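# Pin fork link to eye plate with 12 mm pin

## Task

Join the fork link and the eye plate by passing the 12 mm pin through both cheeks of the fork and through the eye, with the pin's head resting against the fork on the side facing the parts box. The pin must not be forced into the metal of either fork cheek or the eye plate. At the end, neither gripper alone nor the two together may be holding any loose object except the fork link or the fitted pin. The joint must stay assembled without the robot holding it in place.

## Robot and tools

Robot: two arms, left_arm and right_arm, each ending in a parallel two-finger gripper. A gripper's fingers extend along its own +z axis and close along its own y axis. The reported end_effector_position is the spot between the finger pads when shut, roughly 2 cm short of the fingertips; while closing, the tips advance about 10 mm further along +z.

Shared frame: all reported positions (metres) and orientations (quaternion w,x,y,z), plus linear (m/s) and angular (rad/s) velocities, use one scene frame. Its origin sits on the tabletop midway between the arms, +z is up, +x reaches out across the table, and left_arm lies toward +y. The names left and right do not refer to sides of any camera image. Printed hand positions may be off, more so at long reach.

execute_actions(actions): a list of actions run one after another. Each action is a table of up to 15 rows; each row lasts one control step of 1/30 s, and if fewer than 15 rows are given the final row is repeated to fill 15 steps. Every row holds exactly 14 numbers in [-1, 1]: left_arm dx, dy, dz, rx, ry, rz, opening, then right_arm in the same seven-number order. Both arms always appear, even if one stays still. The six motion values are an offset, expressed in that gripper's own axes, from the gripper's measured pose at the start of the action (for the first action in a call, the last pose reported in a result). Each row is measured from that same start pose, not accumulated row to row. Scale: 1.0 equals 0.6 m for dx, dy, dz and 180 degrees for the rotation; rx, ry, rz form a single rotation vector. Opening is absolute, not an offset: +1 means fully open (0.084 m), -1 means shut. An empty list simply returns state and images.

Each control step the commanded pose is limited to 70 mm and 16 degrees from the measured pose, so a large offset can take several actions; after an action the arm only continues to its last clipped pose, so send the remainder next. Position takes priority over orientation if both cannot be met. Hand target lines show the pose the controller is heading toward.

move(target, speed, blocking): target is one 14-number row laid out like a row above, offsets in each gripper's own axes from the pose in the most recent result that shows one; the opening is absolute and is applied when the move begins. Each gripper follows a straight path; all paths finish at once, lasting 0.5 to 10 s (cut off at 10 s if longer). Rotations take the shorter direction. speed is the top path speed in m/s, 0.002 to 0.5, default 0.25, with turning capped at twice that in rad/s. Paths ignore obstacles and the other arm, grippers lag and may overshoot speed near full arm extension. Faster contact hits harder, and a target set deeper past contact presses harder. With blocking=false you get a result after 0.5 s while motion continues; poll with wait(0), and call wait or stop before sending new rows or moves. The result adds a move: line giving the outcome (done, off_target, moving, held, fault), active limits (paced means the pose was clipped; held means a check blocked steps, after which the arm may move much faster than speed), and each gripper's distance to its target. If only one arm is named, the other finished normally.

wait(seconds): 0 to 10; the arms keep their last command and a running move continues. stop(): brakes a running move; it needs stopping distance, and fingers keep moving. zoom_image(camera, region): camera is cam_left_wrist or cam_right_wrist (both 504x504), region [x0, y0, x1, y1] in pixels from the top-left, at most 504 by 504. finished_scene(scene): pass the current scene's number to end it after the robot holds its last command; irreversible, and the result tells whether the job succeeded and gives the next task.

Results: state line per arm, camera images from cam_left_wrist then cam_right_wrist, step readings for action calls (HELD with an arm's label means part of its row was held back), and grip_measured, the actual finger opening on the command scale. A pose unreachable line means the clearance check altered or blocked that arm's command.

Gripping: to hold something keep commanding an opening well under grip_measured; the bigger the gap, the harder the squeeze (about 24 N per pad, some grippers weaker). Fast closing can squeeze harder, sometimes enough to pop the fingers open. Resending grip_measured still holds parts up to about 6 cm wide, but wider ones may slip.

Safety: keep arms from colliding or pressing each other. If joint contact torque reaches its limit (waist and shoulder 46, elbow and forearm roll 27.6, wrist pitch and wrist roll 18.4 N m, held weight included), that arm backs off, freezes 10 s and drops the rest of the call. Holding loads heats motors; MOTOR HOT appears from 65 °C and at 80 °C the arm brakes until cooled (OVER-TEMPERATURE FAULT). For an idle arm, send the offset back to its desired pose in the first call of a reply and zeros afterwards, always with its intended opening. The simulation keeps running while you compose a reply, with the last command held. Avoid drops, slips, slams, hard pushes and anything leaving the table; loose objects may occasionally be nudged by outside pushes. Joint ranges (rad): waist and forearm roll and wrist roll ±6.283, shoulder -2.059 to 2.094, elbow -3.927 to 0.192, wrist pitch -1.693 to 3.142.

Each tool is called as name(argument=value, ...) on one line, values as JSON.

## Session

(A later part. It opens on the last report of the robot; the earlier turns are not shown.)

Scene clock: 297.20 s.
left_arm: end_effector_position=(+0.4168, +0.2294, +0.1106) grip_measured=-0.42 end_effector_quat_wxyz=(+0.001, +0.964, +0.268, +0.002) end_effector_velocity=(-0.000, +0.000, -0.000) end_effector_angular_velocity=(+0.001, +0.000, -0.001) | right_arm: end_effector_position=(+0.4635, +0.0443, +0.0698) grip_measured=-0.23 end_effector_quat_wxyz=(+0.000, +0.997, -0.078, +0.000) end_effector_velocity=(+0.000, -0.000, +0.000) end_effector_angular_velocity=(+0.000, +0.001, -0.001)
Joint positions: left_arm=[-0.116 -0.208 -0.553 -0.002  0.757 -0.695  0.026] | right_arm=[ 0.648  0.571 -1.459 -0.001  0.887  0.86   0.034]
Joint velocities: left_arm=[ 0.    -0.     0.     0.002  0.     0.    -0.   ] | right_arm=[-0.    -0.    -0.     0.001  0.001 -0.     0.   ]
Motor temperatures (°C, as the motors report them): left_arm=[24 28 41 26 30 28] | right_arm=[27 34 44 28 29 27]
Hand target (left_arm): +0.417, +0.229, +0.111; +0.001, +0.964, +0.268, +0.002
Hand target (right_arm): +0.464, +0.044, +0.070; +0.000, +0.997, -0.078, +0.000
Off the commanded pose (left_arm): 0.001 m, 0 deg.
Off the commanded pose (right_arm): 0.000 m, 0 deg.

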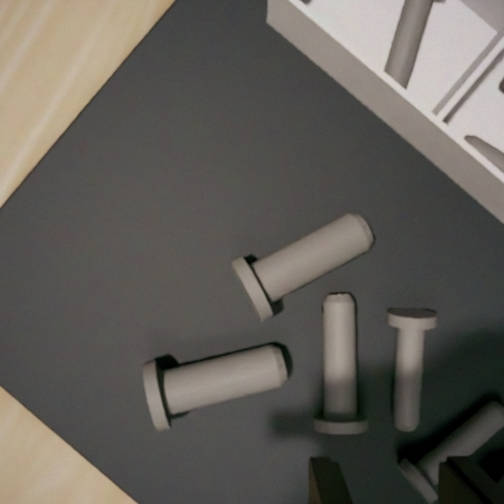

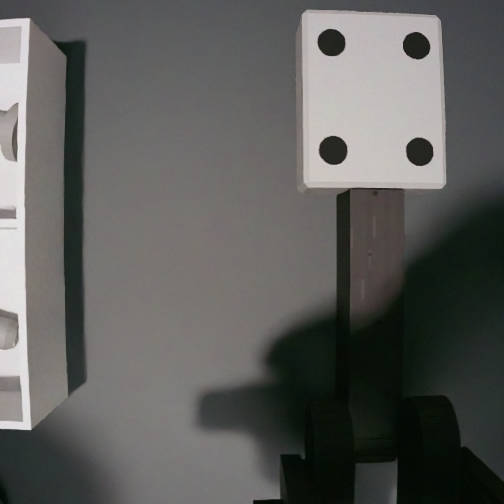

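zoom_image(camera="cam_right_wrist", region=[0, 200, 100, 300])

zoom_image(camera="cam_right_wrist", region=[0, 350, 100, 450])

Region (0, 200, 100, 300) of cam_right_wrist's 504x504 image, scaled by 5.040, with more detail than that image has.

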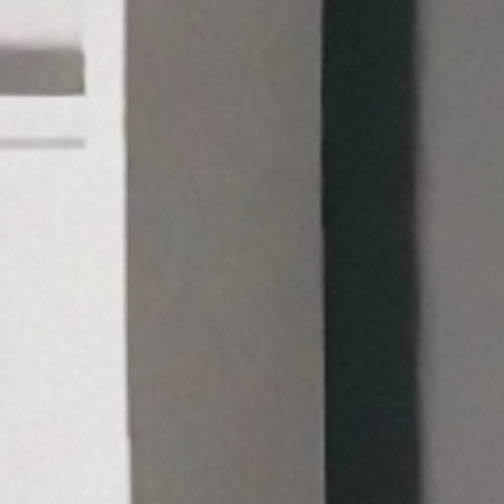

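Region (0, 350, 100, 450) of cam_right_wrist's 504x504 image, scaled by 5.040, with more detail than that image has.

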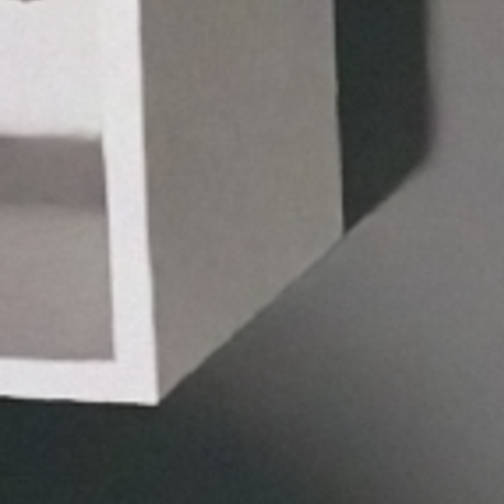

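zoom_image(camera="cam_right_wrist", region=[340, 404, 440, 504])

zoom_image(camera="cam_right_wrist", region=[270, 394, 380, 504])

Region (340, 404, 440, 504) of cam_right_wrist's 504x504 image, scaled by 5.040, with more detail than that image has.

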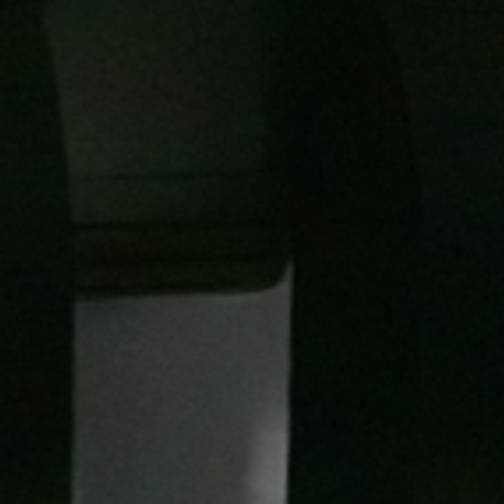

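Region (270, 394, 380, 504) of cam_right_wrist's 504x504 image, scaled by 4.582, with more detail than that image has.

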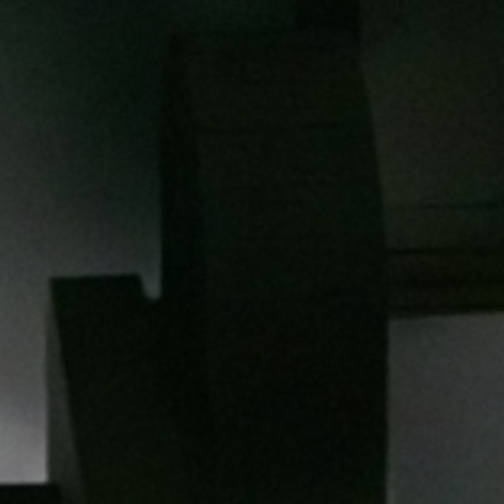

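zoom_image(camera="cam_right_wrist", region=[300, 385, 360, 425])

zoom_image(camera="cam_right_wrist", region=[400, 385, 460, 425])

Region (300, 385, 360, 425) of cam_right_wrist's 504x504 image, scaled by 8.400, with more detail than that image has.

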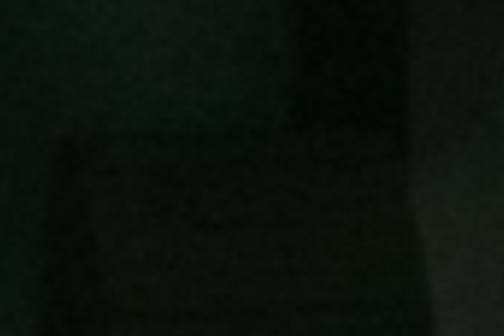

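Region (400, 385, 460, 425) of cam_right_wrist's 504x504 image, scaled by 8.400, with more detail than that image has.

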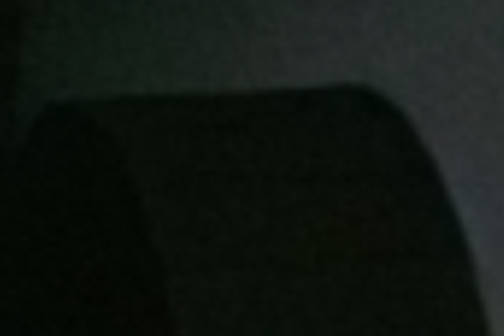

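zoom_image(camera="cam_right_wrist", region=[290, 130, 460, 200])

zoom_image(camera="cam_right_wrist", region=[290, 0, 460, 70])

Region (290, 130, 460, 200) of cam_right_wrist's 504x504 image, scaled by 2.965, with more detail than that image has; it fills the top 208 rows of this view, and the rest is white.

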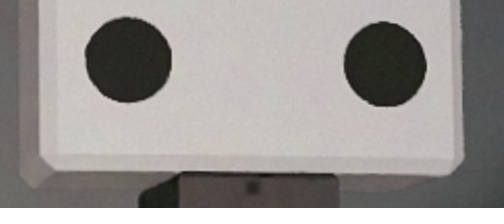

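Region (290, 0, 460, 70) of cam_right_wrist's 504x504 image, scaled by 2.965, with more detail than that image has; it fills the top 208 rows of this view, and the rest is white.

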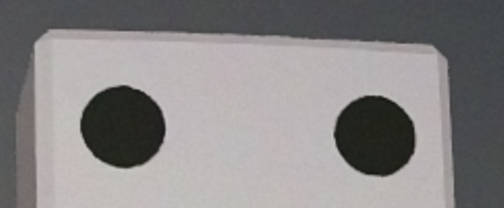

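move(target=[0.0012,-0.006,0.081,0.001,-0.0305,-0.002,-0.45, -0.0075,0.0048,0.0092,0,0,0.0054,-0.6], speed=0.12)

wait(seconds=0.4)

Scene clock: 416.13 s.
left_arm: end_effector_position=(+0.4160, +0.2327, +0.0622) grip_measured=-0.47 end_effector_quat_wxyz=(+0.013, +0.962, +0.270, -0.044) end_effector_velocity=(-0.002, +0.000, -0.001) end_effector_angular_velocity=(-0.001, +0.005, -0.000) | right_arm: end_effector_position=(+0.4587, +0.0422, +0.0644) grip_measured=-0.23 end_effector_quat_wxyz=(+0.000, +0.996, -0.087, +0.000) end_effector_velocity=(-0.000, -0.000, -0.001) end_effector_angular_velocity=(-0.002, +0.001, +0.000)
Joint positions: left_arm=[-0.082 -0.037 -0.579 -0.091  0.69  -0.596  0.024] | right_arm=[ 0.651  0.564 -1.429 -0.001  0.865  0.88   0.034]
Joint velocities: left_arm=[ 0.     0.002  0.002 -0.002  0.     0.002 -0.   ] | right_arm=[ 0.     0.001  0.001 -0.001  0.     0.     0.   ]
Motor temperatures (°C, as the motors report them): left_arm=[24 28 42 26 30 28] | right_arm=[27 35 44 28 29 27]
Hand target (left_arm): +0.416, +0.233, +0.062; +0.013, +0.962, +0.270, -0.045
Hand target (right_arm): +0.459, +0.042, +0.064; +0.000, +0.996, -0.087, +0.000
Off the commanded pose (left_arm): 0.000 m, 0 deg.
Off the commanded pose (right_arm): 0.000 m, 0 deg.
move: done

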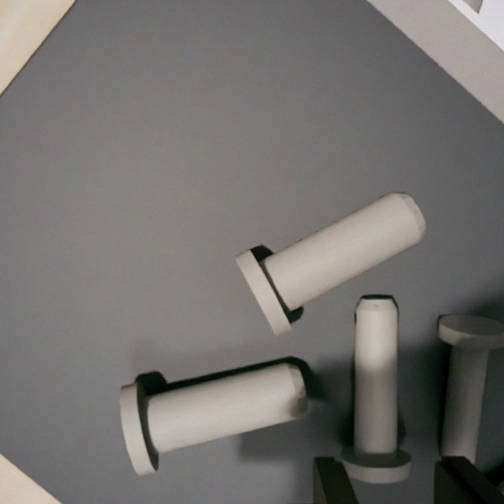

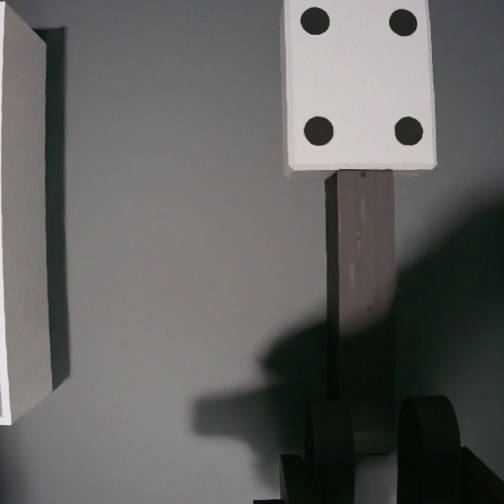

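Scene clock: 416.53 s.
left_arm: end_effector_position=(+0.4157, +0.2328, +0.0618) grip_measured=-0.47 end_effector_quat_wxyz=(+0.013, +0.962, +0.270, -0.045) end_effector_velocity=(+0.000, -0.000, -0.000) end_effector_angular_velocity=(+0.000, -0.001, -0.000) | right_arm: end_effector_position=(+0.4587, +0.0421, +0.0643) grip_measured=-0.23 end_effector_quat_wxyz=(+0.000, +0.996, -0.087, +0.000) end_effector_velocity=(-0.000, -0.000, -0.000) end_effector_angular_velocity=(-0.002, +0.000, +0.001)
Joint positions: left_arm=[-0.082 -0.036 -0.578 -0.091  0.69  -0.596  0.024] | right_arm=[ 0.651  0.564 -1.429 -0.001  0.865  0.88   0.034]
Joint velocities: left_arm=[-0.     0.001 -0.     0.    -0.001  0.     0.   ] | right_arm=[ 0.    -0.     0.    -0.001  0.001  0.    -0.   ]
Motor temperatures (°C, as the motors report them): left_arm=[24 28 42 26 30 28] | right_arm=[27 35 44 28 29 27]
Hand target (left_arm): +0.416, +0.233, +0.062; +0.013, +0.962, +0.270, -0.045
Hand target (right_arm): +0.459, +0.042, +0.064; +0.000, +0.996, -0.087, +0.000
Off the commanded pose (left_arm): 0.000 m, 0 deg.
Off the commanded pose (right_arm): 0.000 m, 0 deg.
wait: 0.40 s; at rest by 0.17 s

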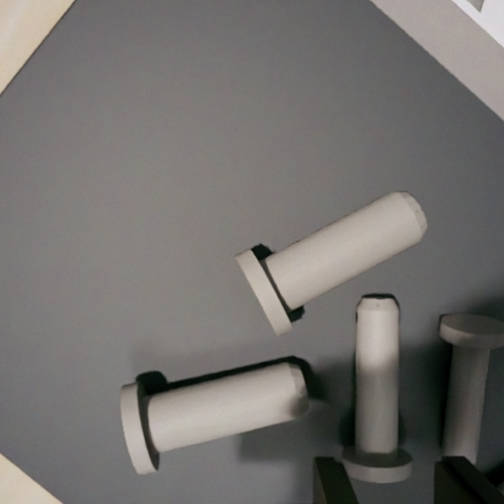

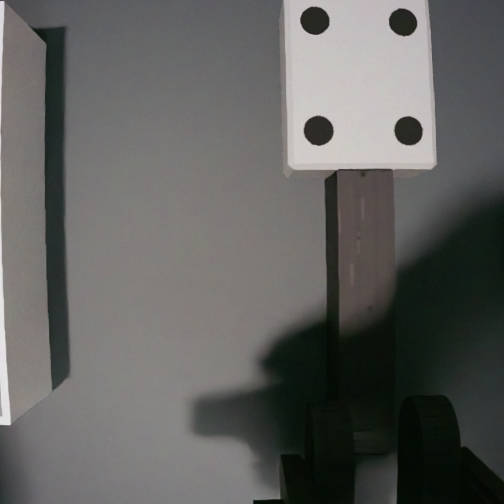

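zoom_image(camera="cam_right_wrist", region=[320, 370, 420, 470])

zoom_image(camera="cam_right_wrist", region=[315, 220, 415, 320])

zoom_image(camera="cam_left_wrist", region=[290, 280, 504, 504])

Region (320, 370, 420, 470) of cam_right_wrist's 504x504 image, scaled by 5.040, with more detail than that image has.

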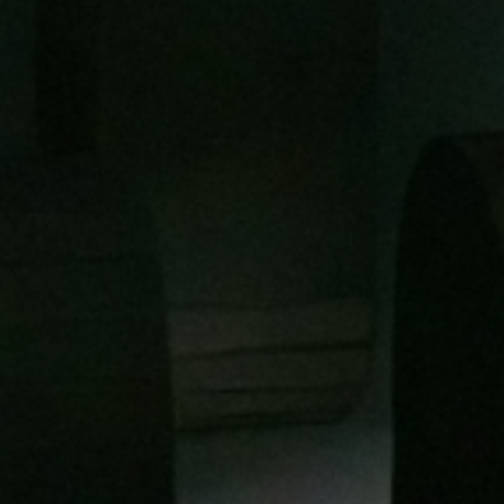

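Region (315, 220, 415, 320) of cam_right_wrist's 504x504 image, scaled by 5.040, with more detail than that image has.

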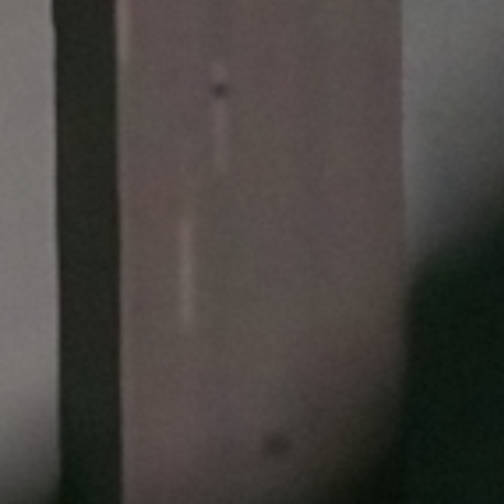

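Region (290, 280, 504, 504) of cam_left_wrist's 504x504 image, scaled by 2.250, with more detail than that image has; it fills the left 482 columns of this view, and the rest is white.

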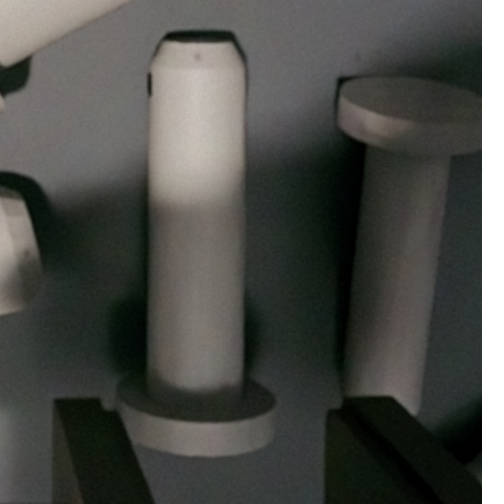

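execute_actions(actions=[[[0.0001,0.0001,0.001,0,0,0.0002,-0.45,0,0,0.0006,0,0,0,-0.6],[0.0003,0.0002,0.003,0,0,0.0004,-0.45,0,0,0.0015,0,0,0,-0.6],[0.0006,0.0004,0.006,0,0,0.0006,-0.45,0,0,0.0027,0,0,0,-0.6],[0.0009,0.0006,0.0095,0,0,0.0008,-0.45,0,0,0.004,0,0,0,-0.6],[0.0012,0.0008,0.013,0,0,0.001,-0.45,0,0,0.0054,0,0,0,-0.6],[0.0016,0.001,0.017,0,0,0.001,-0.45,0,0,0.0068,0,0,0,-0.6],[0.0019,0.001,0.021,0,0,0.001,-0.45,0,0,0.0082,0,0,0,-0.6],[0.0023,0.001,0.025,0,0,0.001,-0.45,0,0,0.0096,0,0,0,-0.6],[0.0026,0.001,0.0285,0,0,0.001,-0.45,0,0,0.011,0,0,0,-0.6],[0.0029,0.001,0.0318,0,0,0.001,-0.45,0,0,0.0124,0,0,0,-0.6],[0.0032,0.001,0.0346,0,0,0.001,-0.45,0,0,0.0137,0,0,0,-0.6],[0.0034,0.001,0.037,0,0,0.001,-0.45,0,0,0.0149,0,0,0,-0.6],[0.0036,0.001,0.0388,0,0,0.001,-0.45,0,0,0.0158,0,0,0,-0.6],[0.0037,0.001,0.0399,0,0,0.001,-0.45,0,0,0.0164,0,0,0,-0.6],[0.00374,0.001,0.0403,0,0,0.001,-0.45,0,0,0.0167,0,0,0,-0.6]]])

wait(seconds=0.5)

Scene clock: 440.00 s.
left_arm: end_effector_position=(+0.4154, +0.2322, +0.0388) grip_measured=-0.47 end_effector_quat_wxyz=(+0.012, +0.962, +0.269, -0.046) end_effector_velocity=(+0.001, -0.000, -0.029) end_effector_angular_velocity=(-0.001, +0.001, +0.001) | right_arm: end_effector_position=(+0.4585, +0.0420, +0.0549) grip_measured=-0.23 end_effector_quat_wxyz=(+0.000, +0.996, -0.087, +0.000) end_effector_velocity=(-0.001, -0.001, -0.015) end_effector_angular_velocity=(-0.003, +0.003, +0.000)
Joint positions: left_arm=[-0.086  0.031 -0.568 -0.101  0.614 -0.584  0.024] | right_arm=[ 0.651  0.58  -1.425 -0.001  0.845  0.88   0.034]
Joint velocities: left_arm=[-0.004  0.09   0.005 -0.016 -0.094  0.014 -0.   ] | right_arm=[-0.     0.025  0.006 -0.    -0.026 -0.    -0.   ]
Motor temperatures (°C, as the motors report them): left_arm=[24 28 42 26 29 28] | right_arm=[27 36 44 28 29 27]
Hand target (left_arm): +0.416, +0.232, +0.037; +0.013, +0.962, +0.269, -0.045
Hand target (right_arm): +0.459, +0.042, +0.054; +0.000, +0.996, -0.087, +0.000
Off the commanded pose (left_arm): 0.001 m, 0 deg.
Off the commanded pose (right_arm): 0.001 m, 0 deg.
Step readings (end_effector_position):
0: left_arm (+0.4156, +0.2328, +0.0618) | right_arm (+0.4587, +0.0421, +0.0643)
1: left_arm (+0.4156, +0.2328, +0.0618) | right_arm (+0.4587, +0.0421, +0.0643)
2: left_arm (+0.4158, +0.2327, +0.0616) | right_arm (+0.4587, +0.0422, +0.0642)
4: left_arm (+0.4161, +0.2326, +0.0601) | right_arm (+0.4588, +0.0422, +0.0636)
8: left_arm (+0.4157, +0.2323, +0.0523) | right_arm (+0.4586, +0.0421, +0.0603)
15: end_effector_position above

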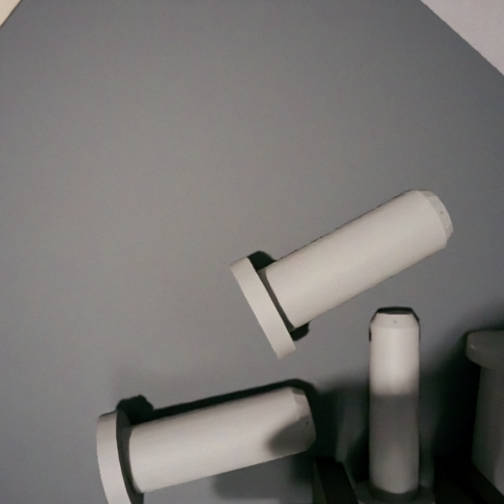

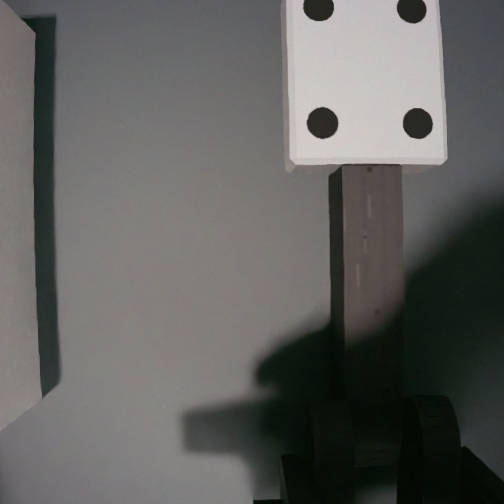

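Scene clock: 440.50 s.
left_arm: end_effector_position=(+0.4159, +0.2321, +0.0375) grip_measured=-0.47 end_effector_quat_wxyz=(+0.013, +0.962, +0.269, -0.045) end_effector_velocity=(-0.000, -0.000, -0.000) end_effector_angular_velocity=(-0.000, +0.001, +0.002) | right_arm: end_effector_position=(+0.4587, +0.0421, +0.0543) grip_measured=-0.23 end_effector_quat_wxyz=(+0.000, +0.996, -0.087, +0.000) end_effector_velocity=(+0.000, +0.000, -0.000) end_effector_angular_velocity=(+0.000, +0.000, -0.001)
Joint positions: left_arm=[-0.086  0.035 -0.568 -0.102  0.609 -0.583  0.024] | right_arm=[ 0.651  0.581 -1.424 -0.001  0.844  0.88   0.034]
Joint velocities: left_arm=[ 0.     0.001  0.    -0.001 -0.001 -0.     0.   ] | right_arm=[-0.     0.     0.     0.    -0.001  0.     0.   ]
Motor temperatures (°C, as the motors report them): left_arm=[24 28 42 26 29 28] | right_arm=[27 36 44 28 29 27]
Hand target (left_arm): +0.416, +0.232, +0.037; +0.013, +0.962, +0.269, -0.045
Hand target (right_arm): +0.459, +0.042, +0.054; +0.000, +0.996, -0.087, +0.000
Off the commanded pose (left_arm): 0.000 m, 0 deg.
Off the commanded pose (right_arm): 0.000 m, 0 deg.
wait: 0.50 s; at rest by 0.17 s

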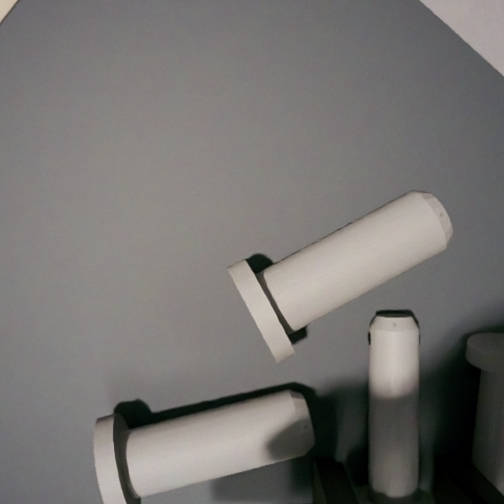

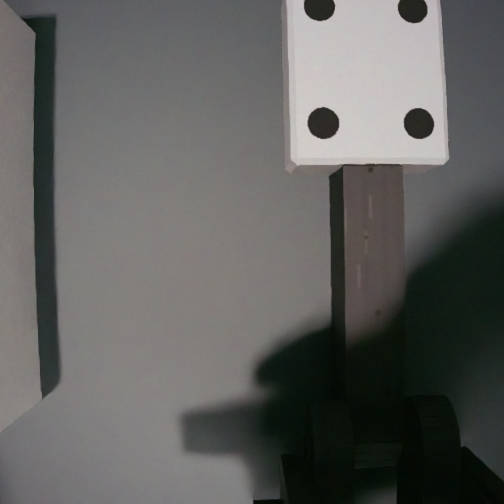

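zoom_image(camera="cam_right_wrist", region=[325, 380, 435, 490])

zoom_image(camera="cam_left_wrist", region=[300, 300, 504, 504])

Region (325, 380, 435, 490) of cam_right_wrist's 504x504 image, scaled by 4.582, with more detail than that image has.

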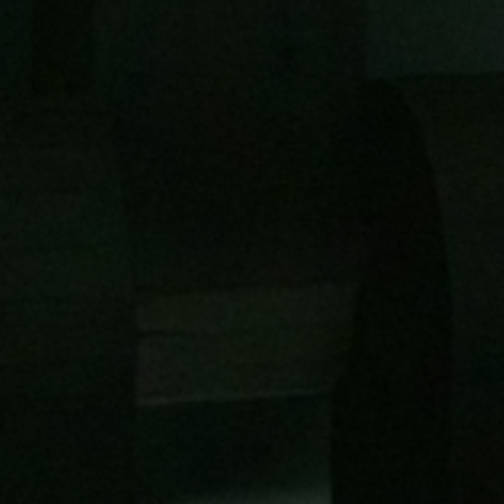

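Region (300, 300, 504, 504) of cam_left_wrist's 504x504 image, scaled by 2.471, with more detail than that image has.

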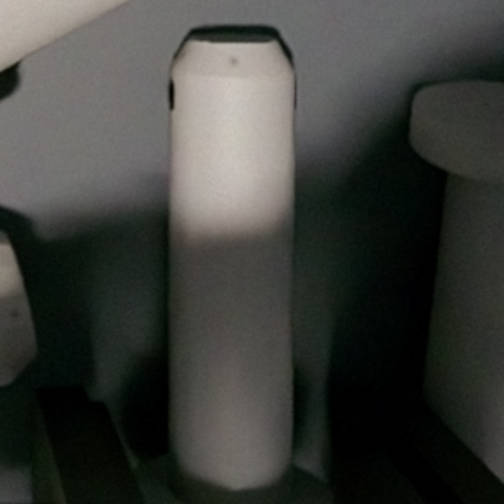

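execute_actions(actions=[[[0,0.0002,0,0,0,0,-0.47,0,0,0.0008,0,0,0,-0.6],[0,0.0004,0,0,0,0,-0.49,0,0,0.0022,0,0,0,-0.6],[0,0.0005,0,0,0,0,-0.505,0,0,0.0042,0,0,0,-0.6],[0,0.0005,0,0,0,0,-0.52,0,0,0.0065,0,0,0,-0.6],[0,0.0005,0,0,0,0,-0.535,0,0,0.009,0,0,0,-0.6],[0,0.0005,0,0,0,0,-0.55,0,0,0.0115,0,0,0,-0.6],[0,0.0005,0,0,0,0,-0.565,0,0,0.014,0,0,0,-0.6],[0,0.0005,0,0,0,0,-0.58,0,0,0.0165,0,0,0,-0.6],[0,0.0005,0,0,0,0,-0.6,0,0,0.0188,0,0,0,-0.6],[0,0.0005,0,0,0,0,-0.63,0,0,0.0209,0,0,0,-0.6],[0,0.0005,0,0,0,0,-0.67,0,0,0.0228,0,0,0,-0.6],[0,0.0005,0,0,0,0,-0.72,0,0,0.0243,0,0,0,-0.6],[0,0.0005,0,0,0,0,-0.78,0,0,0.0255,0,0,0,-0.6],[0,0.0005,0,0,0,0,-0.84,0,0,0.0263,0,0,0,-0.6],[0,0.0005,0,0,0,0,-0.9,0,0,0.0267,0,0,0,-0.6]]])

wait(seconds=0.5)

Scene clock: 451.67 s.
left_arm: end_effector_position=(+0.4161, +0.2319, +0.0375) grip_measured=-0.58 end_effector_quat_wxyz=(+0.013, +0.962, +0.269, -0.045) end_effector_velocity=(+0.000, -0.000, +0.000) end_effector_angular_velocity=(-0.000, -0.001, +0.000) | right_arm: end_effector_position=(+0.4584, +0.0419, +0.0390) grip_measured=-0.23 end_effector_quat_wxyz=(+0.000, +0.996, -0.087, +0.000) end_effector_velocity=(+0.001, +0.000, -0.018) end_effector_angular_velocity=(+0.001, -0.002, -0.001)
Joint positions: left_arm=[-0.087  0.036 -0.569 -0.102  0.609 -0.584  0.019] | right_arm=[ 0.651  0.608 -1.419 -0.001  0.812  0.88   0.034]
Joint velocities: left_arm=[-0.    -0.     0.    -0.    -0.001 -0.     0.   ] | right_arm=[-0.     0.033  0.003 -0.001 -0.039  0.001 -0.   ]
Motor temperatures (°C, as the motors report them): left_arm=[24 28 41 26 29 28] | right_arm=[27 36 44 28 29 27]
Hand target (left_arm): +0.416, +0.232, +0.038; +0.013, +0.962, +0.269, -0.045
Hand target (right_arm): +0.459, +0.042, +0.038; +0.000, +0.996, -0.087, +0.000
Off the commanded pose (left_arm): 0.000 m, 0 deg.
Off the commanded pose (right_arm): 0.001 m, 0 deg.
Step readings (end_effector_position):
0: left_arm (+0.4159, +0.2321, +0.0375) | right_arm (+0.4586, +0.0421, +0.0543)
1: left_arm (+0.4159, +0.2321, +0.0375) | right_arm (+0.4587, +0.0421, +0.0542)
2: left_arm (+0.4159, +0.2321, +0.0375) | right_arm (+0.4587, +0.0421, +0.0541)
4: left_arm (+0.4160, +0.2320, +0.0375) | right_arm (+0.4589, +0.0423, +0.0532)
8: left_arm (+0.4161, +0.2319, +0.0375) | right_arm (+0.4586, +0.0420, +0.0476)
15: end_effector_position above

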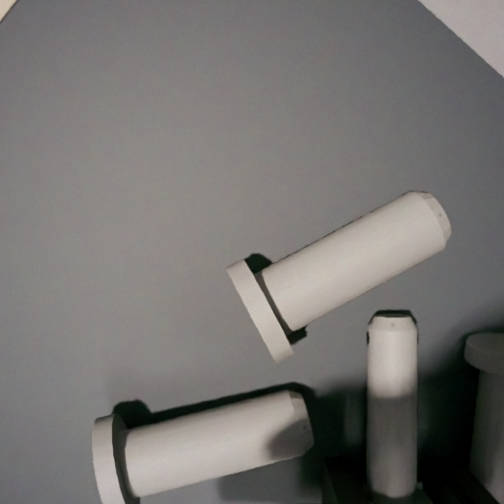

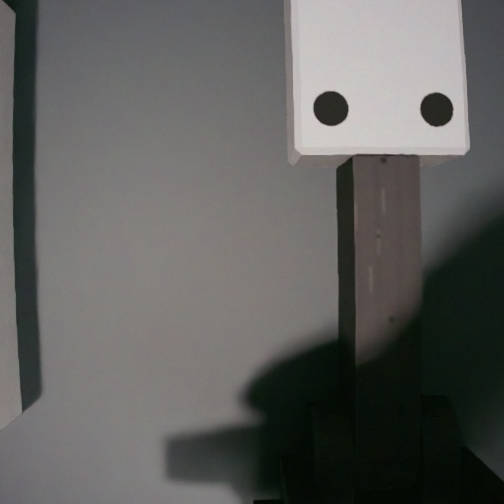

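Scene clock: 452.17 s.
left_arm: end_effector_position=(+0.4160, +0.2319, +0.0375) grip_measured=-0.58 end_effector_quat_wxyz=(+0.013, +0.962, +0.269, -0.045) end_effector_velocity=(+0.000, -0.000, +0.000) end_effector_angular_velocity=(+0.000, -0.001, +0.000) | right_arm: end_effector_position=(+0.4587, +0.0421, +0.0384) grip_measured=-0.23 end_effector_quat_wxyz=(+0.000, +0.996, -0.087, +0.000) end_effector_velocity=(-0.000, -0.000, -0.000) end_effector_angular_velocity=(-0.001, +0.001, +0.000)
Joint positions: left_arm=[-0.087  0.036 -0.569 -0.102  0.609 -0.584  0.019] | right_arm=[ 0.651  0.609 -1.419 -0.001  0.81   0.88   0.034]
Joint velocities: left_arm=[-0.    -0.001  0.     0.    -0.001 -0.001 -0.   ] | right_arm=[-0.    -0.     0.    -0.     0.001 -0.    -0.   ]
Motor temperatures (°C, as the motors report them): left_arm=[24 28 41 26 29 28] | right_arm=[27 36 44 28 29 27]
Hand target (left_arm): +0.416, +0.232, +0.038; +0.013, +0.962, +0.269, -0.045
Hand target (right_arm): +0.459, +0.042, +0.038; +0.000, +0.996, -0.087, +0.000
Off the commanded pose (left_arm): 0.000 m, 0 deg.
Off the commanded pose (right_arm): 0.000 m, 0 deg.
wait: 0.50 s; at rest by 0.17 s

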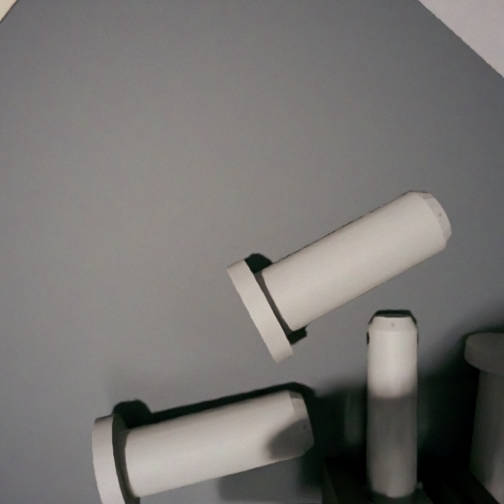

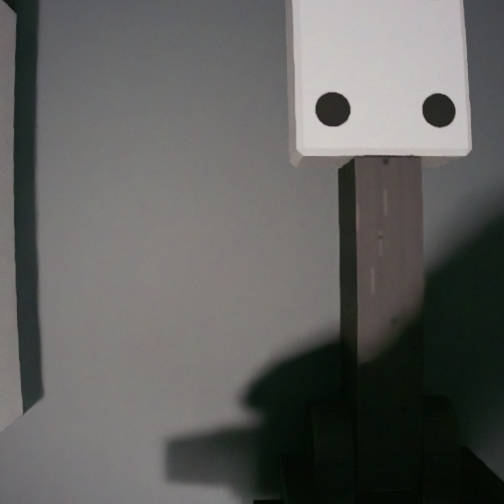

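zoom_image(camera="cam_right_wrist", region=[335, 394, 445, 504])

zoom_image(camera="cam_right_wrist", region=[300, 80, 480, 260])

Region (335, 394, 445, 504) of cam_right_wrist's 504x504 image, scaled by 4.582, with more detail than that image has.

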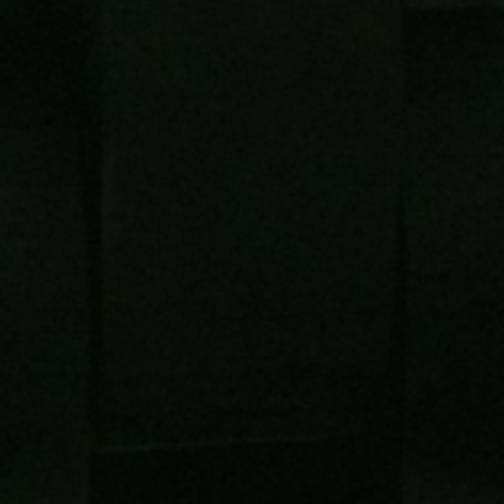

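Region (300, 80, 480, 260) of cam_right_wrist's 504x504 image, scaled by 2.800, with more detail than that image has.

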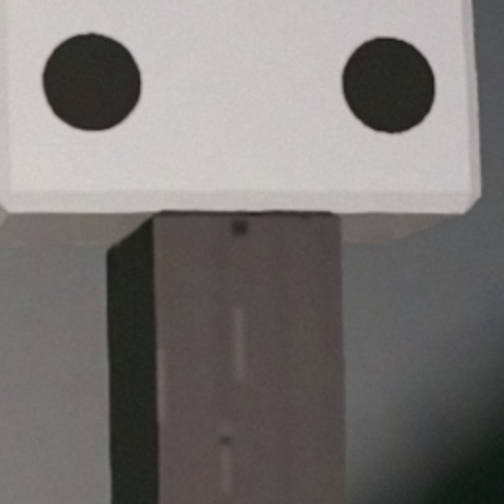

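execute_actions(actions=[[[-0.0001,0,-0.001,0,0,0,-0.9,0.0001,0,0.0004,0,0,0,-0.6],[-0.0002,0,-0.002,0,0,0,-0.9,0.0002,0,0.0009,0,0,0,-0.6],[-0.0003,0,-0.0035,0,0,0,-0.9,0.0003,0,0.0013,0,0,0,-0.6],[-0.0005,0,-0.0055,0,0,0,-0.9,0.0003,0,0.0016,0,0,0,-0.6],[-0.0007,0,-0.008,0,0,0,-0.9,0.0003,0,0.0017,0,0,0,-0.5],[-0.001,0,-0.0105,0,0,0,-0.9,0.0003,0,0.0017,0,0,0,-0.4],[-0.0012,0,-0.013,0,0,0,-0.9,0.0003,0,0.0017,0,0,0,-0.3],[-0.0015,0,-0.016,0,0,0,-0.9,0.0003,0,0.0017,0,0,0,-0.25],[-0.0018,0,-0.019,0,0,0,-0.9,0.0003,0,0.0017,0,0,0,-0.22],[-0.002,0,-0.022,0,0,0,-0.9,0.0003,0,0.0017,0,0,0,-0.2],[-0.0023,0,-0.025,0,0,0,-0.9,0.0003,0,0.0017,0,0,0,-0.18],[-0.0026,0,-0.028,0,0,0,-0.9,0.0003,0,0.0017,0,0,0,-0.15],[-0.0029,0,-0.031,0,0,0,-0.9,0.0003,0,0.0017,0,0,0,-0.11],[-0.0032,0,-0.034,0,0,0,-0.9,0.0003,0,0.0017,0,0,0,-0.06],[-0.0034,0,-0.037,0,0,0,-0.9,0.0003,0,0.0017,0,0,0,0.0]],[[-0.0008,0,-0.009,0,0,0,-0.9,0,0,-0.001,0,0,0,0.03],[-0.0011,0,-0.012,0,0,0,-0.9,0,0,-0.003,0,0,0,0.05],[-0.0014,0,-0.015,0,0,0,-0.9,0,0,-0.007,0,0,0,0.05],[-0.0017,0,-0.018,0,0,0,-0.9,0,0,-0.013,0,0,0,0.05],[-0.0019,0,-0.021,0,0,0,-0.9,0,0,-0.02,0,0,0,0.05],[-0.0022,0,-0.024,0,0,0,-0.9,0,0,-0.028,0,0,0,0.05],[-0.0025,0,-0.027,0,0,0,-0.9,0,0,-0.037,0,0,0,0.05],[-0.0028,0,-0.03,0,0,0,-0.9,0,0,-0.046,0,0,0,0.05],[-0.003,0,-0.0325,0,0,0,-0.9,0,0,-0.055,0,0,0,0.05],[-0.0032,0,-0.035,0,0,0,-0.9,0,0,-0.063,0,0,0,0.05],[-0.0034,0,-0.037,0,0,0,-0.9,0,0,-0.07,0,0,0,0.05],[-0.0036,0,-0.0385,0,0,0,-0.9,0,0,-0.076,0,0,0,0.05],[-0.0037,0,-0.0395,0,0,0,-0.9,0,0,-0.081,0,0,0,0.05],[-0.0037,0,-0.04,0,0,0,-0.9,0,0,-0.084,0,0,0,0.05],[-0.0037,0,-0.04,0,0,0,-0.9,0,0,-0.085,0,0,0,0.05]]])

wait(seconds=0.5)

Scene clock: 507.10 s.
left_arm: end_effector_position=(+0.4166, +0.2321, +0.0793) grip_measured=-0.58 end_effector_quat_wxyz=(+0.013, +0.962, +0.269, -0.044) end_effector_velocity=(-0.001, +0.000, +0.015) end_effector_angular_velocity=(+0.000, +0.002, -0.000) | right_arm: end_effector_position=(+0.4597, +0.0428, +0.0850) grip_measured=+0.04 end_effector_quat_wxyz=(-0.001, +0.996, -0.087, +0.002) end_effector_velocity=(-0.000, +0.000, +0.079) end_effector_angular_velocity=(+0.002, -0.001, +0.000)
Joint positions: left_arm=[-0.082 -0.081 -0.593 -0.085  0.747 -0.601  0.019] | right_arm=[ 0.65   0.532 -1.443 -0.001  0.907  0.88   0.046]
Joint velocities: left_arm=[ 0.002 -0.04  -0.012  0.005  0.053 -0.005 -0.   ] | right_arm=[ 0.    -0.122 -0.052  0.001  0.171 -0.001  0.   ]
Motor temperatures (°C, as the motors report them): left_arm=[24 29 41 26 29 28] | right_arm=[27 36 43 28 29 27]
Hand target (left_arm): +0.416, +0.232, +0.080; +0.013, +0.962, +0.269, -0.045
Hand target (right_arm): +0.459, +0.042, +0.088; +0.000, +0.996, -0.087, +0.000
Off the commanded pose (left_arm): 0.001 m, 0 deg.
Off the commanded pose (right_arm): 0.003 m, 0 deg.
Step readings (end_effector_position; steps 1 to 15: 1st action; 16 to 30: 2nd action):
0: left_arm (+0.4160, +0.2319, +0.0375) | right_arm (+0.4587, +0.0421, +0.0383)
1: left_arm (+0.4160, +0.2319, +0.0376) | right_arm (+0.4587, +0.0421, +0.0383)
2: left_arm (+0.4159, +0.2319, +0.0377) | right_arm (+0.4587, +0.0421, +0.0382)
4: left_arm (+0.4158, +0.2319, +0.0386) | right_arm (+0.4588, +0.0421, +0.0381)
8: left_arm (+0.4159, +0.2319, +0.0434) | right_arm (+0.4588, +0.0421, +0.0380)
15: left_arm (+0.4162, +0.2320, +0.0557) | right_arm (+0.4588, +0.0419, +0.0367)
16: left_arm (+0.4162, +0.2320, +0.0575) | right_arm (+0.4589, +0.0419, +0.0369)
17: left_arm (+0.4163, +0.2320, +0.0592) | right_arm (+0.4589, +0.0419, +0.0370)
19: left_arm (+0.4163, +0.2320, +0.0625) | right_arm (+0.4585, +0.0416, +0.0383)
23: left_arm (+0.4163, +0.2320, +0.0696) | right_arm (+0.4584, +0.0416, +0.0514)
30: end_effector_position above

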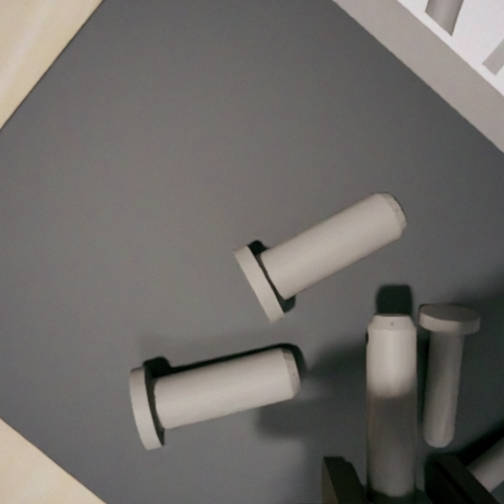

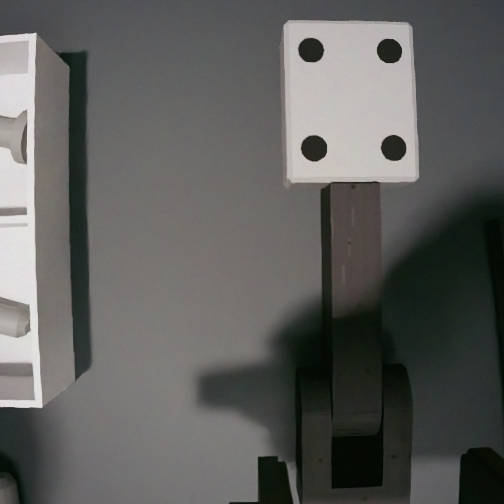

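Scene clock: 507.60 s.
left_arm: end_effector_position=(+0.4163, +0.2321, +0.0798) grip_measured=-0.58 end_effector_quat_wxyz=(+0.013, +0.962, +0.269, -0.045) end_effector_velocity=(+0.000, +0.000, +0.000) end_effector_angular_velocity=(+0.001, -0.000, -0.001) | right_arm: end_effector_position=(+0.4588, +0.0420, +0.0876) grip_measured=+0.04 end_effector_quat_wxyz=(+0.000, +0.996, -0.087, +0.000) end_effector_velocity=(+0.000, -0.000, +0.000) end_effector_angular_velocity=(-0.000, -0.000, -0.000)
Joint positions: left_arm=[-0.082 -0.082 -0.593 -0.085  0.75  -0.601  0.019] | right_arm=[ 0.65   0.527 -1.444 -0.001  0.917  0.88   0.046]
Joint velocities: left_arm=[-0.    -0.    -0.     0.001  0.    -0.    -0.   ] | right_arm=[-0.    -0.001 -0.    -0.001  0.001  0.     0.   ]
Motor temperatures (°C, as the motors report them): left_arm=[24 29 41 26 29 28] | right_arm=[27 36 43 28 29 27]
Hand target (left_arm): +0.416, +0.232, +0.080; +0.013, +0.962, +0.269, -0.045
Hand target (right_arm): +0.459, +0.042, +0.088; +0.000, +0.996, -0.087, +0.000
Off the commanded pose (left_arm): 0.000 m, 0 deg.
Off the commanded pose (right_arm): 0.000 m, 0 deg.
wait: 0.50 s; at rest by 0.30 s

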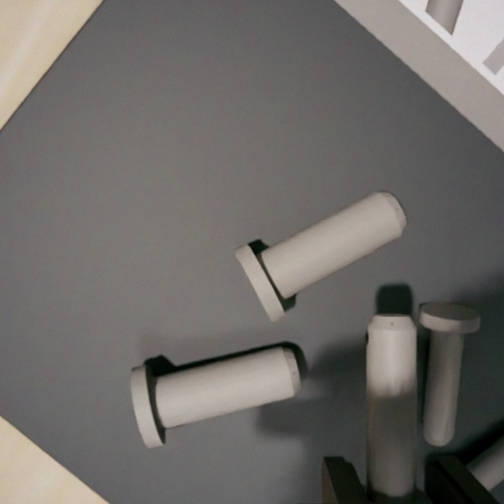

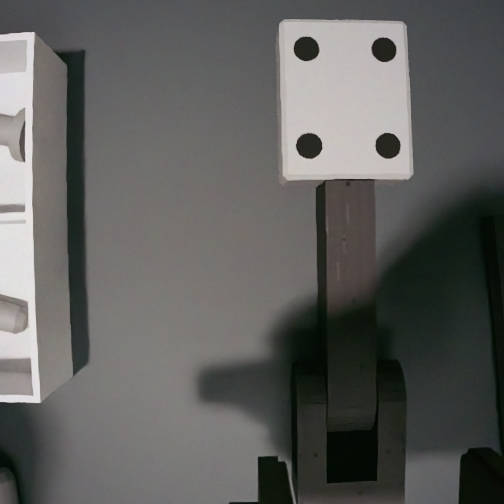

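zoom_image(camera="cam_right_wrist", region=[280, 350, 420, 490])

Region (280, 350, 420, 490) of cam_right_wrist's 504x504 image, scaled by 3.600, with more detail than that image has.

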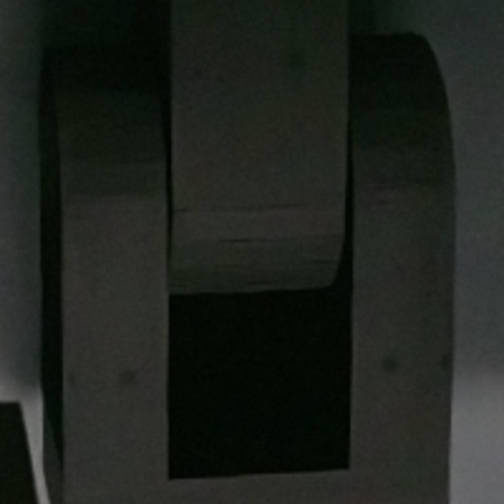

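move(target=[-0.00585,0.24325,0.0004,0.02474,0.01964,0.72618,-0.9, -0.02347,0.24987,-0.03317,0.3849,-0.3849,0.3849,-0.9], speed=0.48)

wait(seconds=0.4)

Scene clock: 529.10 s.
left_arm: end_effector_position=(+0.4889, +0.1050, +0.0800) grip_measured=-0.58 end_effector_quat_wxyz=(-0.010, -0.646, +0.763, -0.009) end_effector_velocity=(+0.000, -0.000, +0.000) end_effector_angular_velocity=(-0.001, +0.000, -0.006) | right_arm: end_effector_position=(+0.4195, -0.1041, +0.1075) grip_measured=-0.92 end_effector_quat_wxyz=(+0.541, -0.457, +0.543, +0.452) end_effector_velocity=(-0.001, -0.000, -0.001) end_effector_angular_velocity=(+0.002, +0.006, -0.003)
Joint positions: left_arm=[-0.349  0.184 -0.906 -0.039  0.715  1.379  0.019] | right_arm=[-0.088  0.486 -0.746  1.707  1.529  0.254  0.003]
Joint velocities: left_arm=[-0.     0.001 -0.001 -0.002  0.001  0.007 -0.   ] | right_arm=[-0.001  0.002  0.004  0.002  0.002 -0.     0.   ]
Motor temperatures (°C, as the motors report them): left_arm=[24 29 42 26 29 28] | right_arm=[27 36 43 28 29 27]
Hand target (left_arm): +0.489, +0.105, +0.080; -0.010, -0.646, +0.763, -0.009
Hand target (right_arm): +0.419, -0.104, +0.107; +0.541, -0.456, +0.543, +0.452
Off the commanded pose (left_arm): 0.000 m, 0 deg.
Off the commanded pose (right_arm): 0.001 m, 0 deg.
move: done

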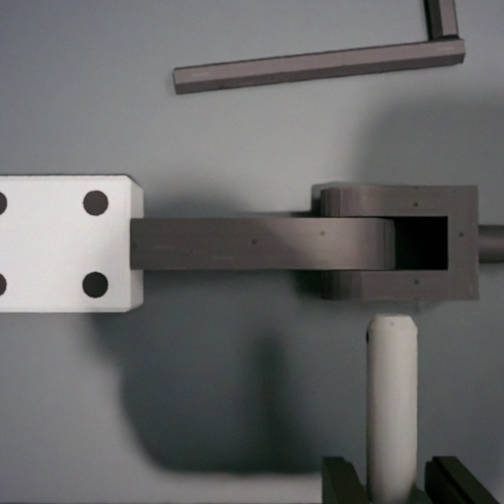

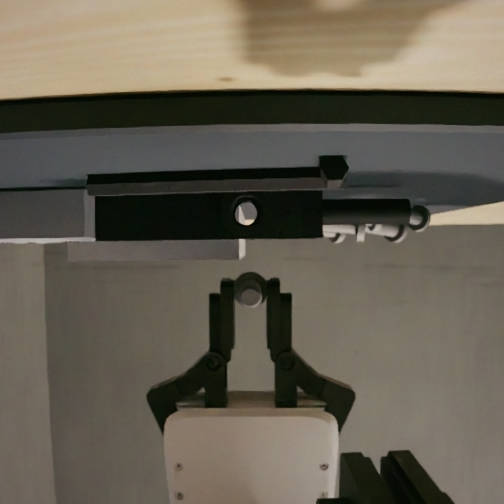

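Scene clock: 529.50 s.
left_arm: end_effector_position=(+0.4889, +0.1049, +0.0800) grip_measured=-0.58 end_effector_quat_wxyz=(-0.010, -0.646, +0.763, -0.009) end_effector_velocity=(-0.000, -0.000, -0.000) end_effector_angular_velocity=(+0.000, +0.001, -0.001) | right_arm: end_effector_position=(+0.4192, -0.1043, +0.1072) grip_measured=-0.92 end_effector_quat_wxyz=(+0.541, -0.456, +0.543, +0.452) end_effector_velocity=(-0.000, +0.000, -0.000) end_effector_angular_velocity=(+0.001, +0.001, +0.001)
Joint positions: left_arm=[-0.349  0.185 -0.906 -0.04   0.715  1.379  0.019] | right_arm=[-0.088  0.486 -0.745  1.707  1.529  0.254  0.003]
Joint velocities: left_arm=[-0.     0.001 -0.    -0.     0.     0.001  0.   ] | right_arm=[-0.     0.     0.001 -0.001  0.001  0.    -0.   ]
Motor temperatures (°C, as the motors report them): left_arm=[24 29 42 26 29 28] | right_arm=[27 36 43 28 29 27]
Hand target (left_arm): +0.489, +0.105, +0.080; -0.010, -0.646, +0.763, -0.009
Hand target (right_arm): +0.419, -0.104, +0.107; +0.541, -0.456, +0.543, +0.452
Off the commanded pose (left_arm): 0.001 m, 0 deg.
Off the commanded pose (right_arm): 0.001 m, 0 deg.
wait: 0.40 s; at rest by 0.17 s

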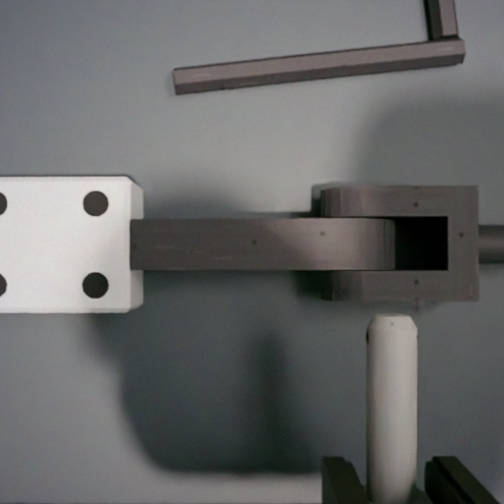

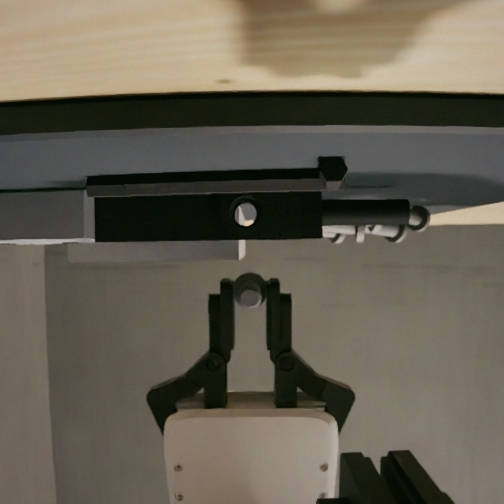

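zoom_image(camera="cam_right_wrist", region=[215, 183, 275, 243])

zoom_image(camera="cam_left_wrist", region=[305, 175, 435, 345])

zoom_image(camera="cam_right_wrist", region=[205, 240, 295, 330])

Region (215, 183, 275, 243) of cam_right_wrist's 504x504 image, scaled by 8.400, with more detail than that image has.

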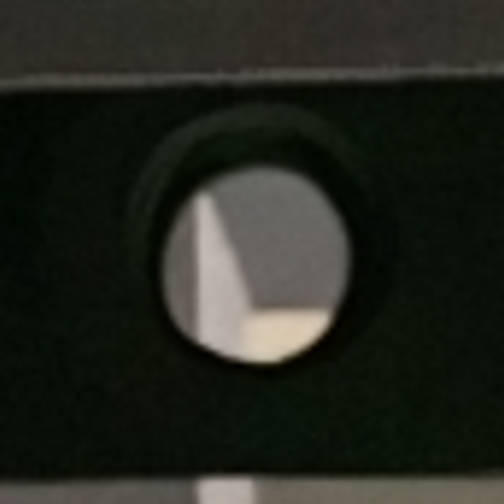

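Region (305, 175, 435, 345) of cam_left_wrist's 504x504 image, scaled by 2.965, with more detail than that image has; it fills the left 385 columns of this view, and the rest is white.

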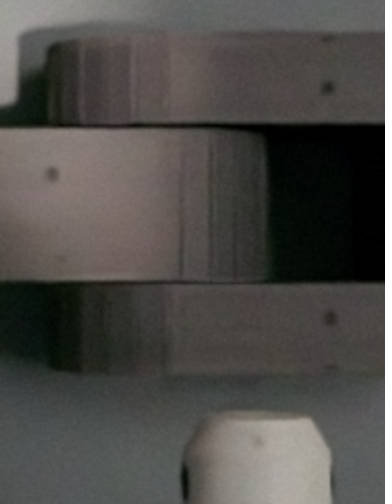

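Region (205, 240, 295, 330) of cam_right_wrist's 504x504 image, scaled by 5.600, with more detail than that image has.

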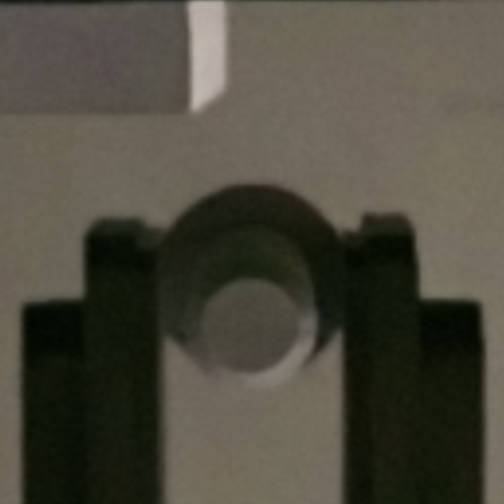

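zoom_image(camera="cam_left_wrist", region=[315, 180, 405, 250])

zoom_image(camera="cam_right_wrist", region=[226, 192, 266, 232])

Region (315, 180, 405, 250) of cam_left_wrist's 504x504 image, scaled by 5.600, with more detail than that image has.

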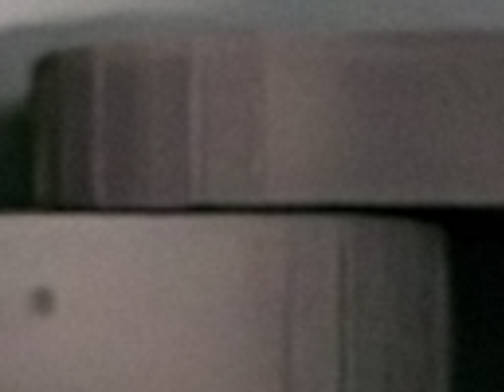

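Region (226, 192, 266, 232) of cam_right_wrist's 504x504 image, scaled by 12.600, with more detail than that image has.

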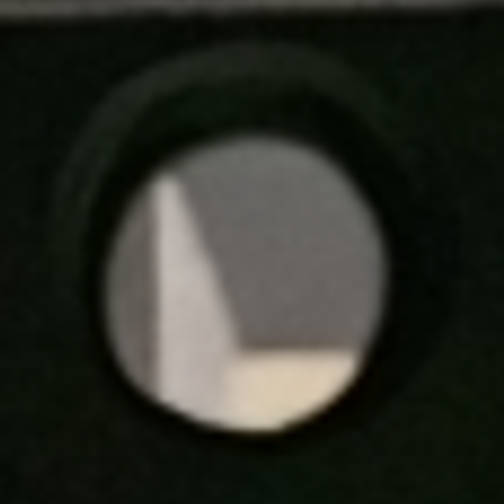

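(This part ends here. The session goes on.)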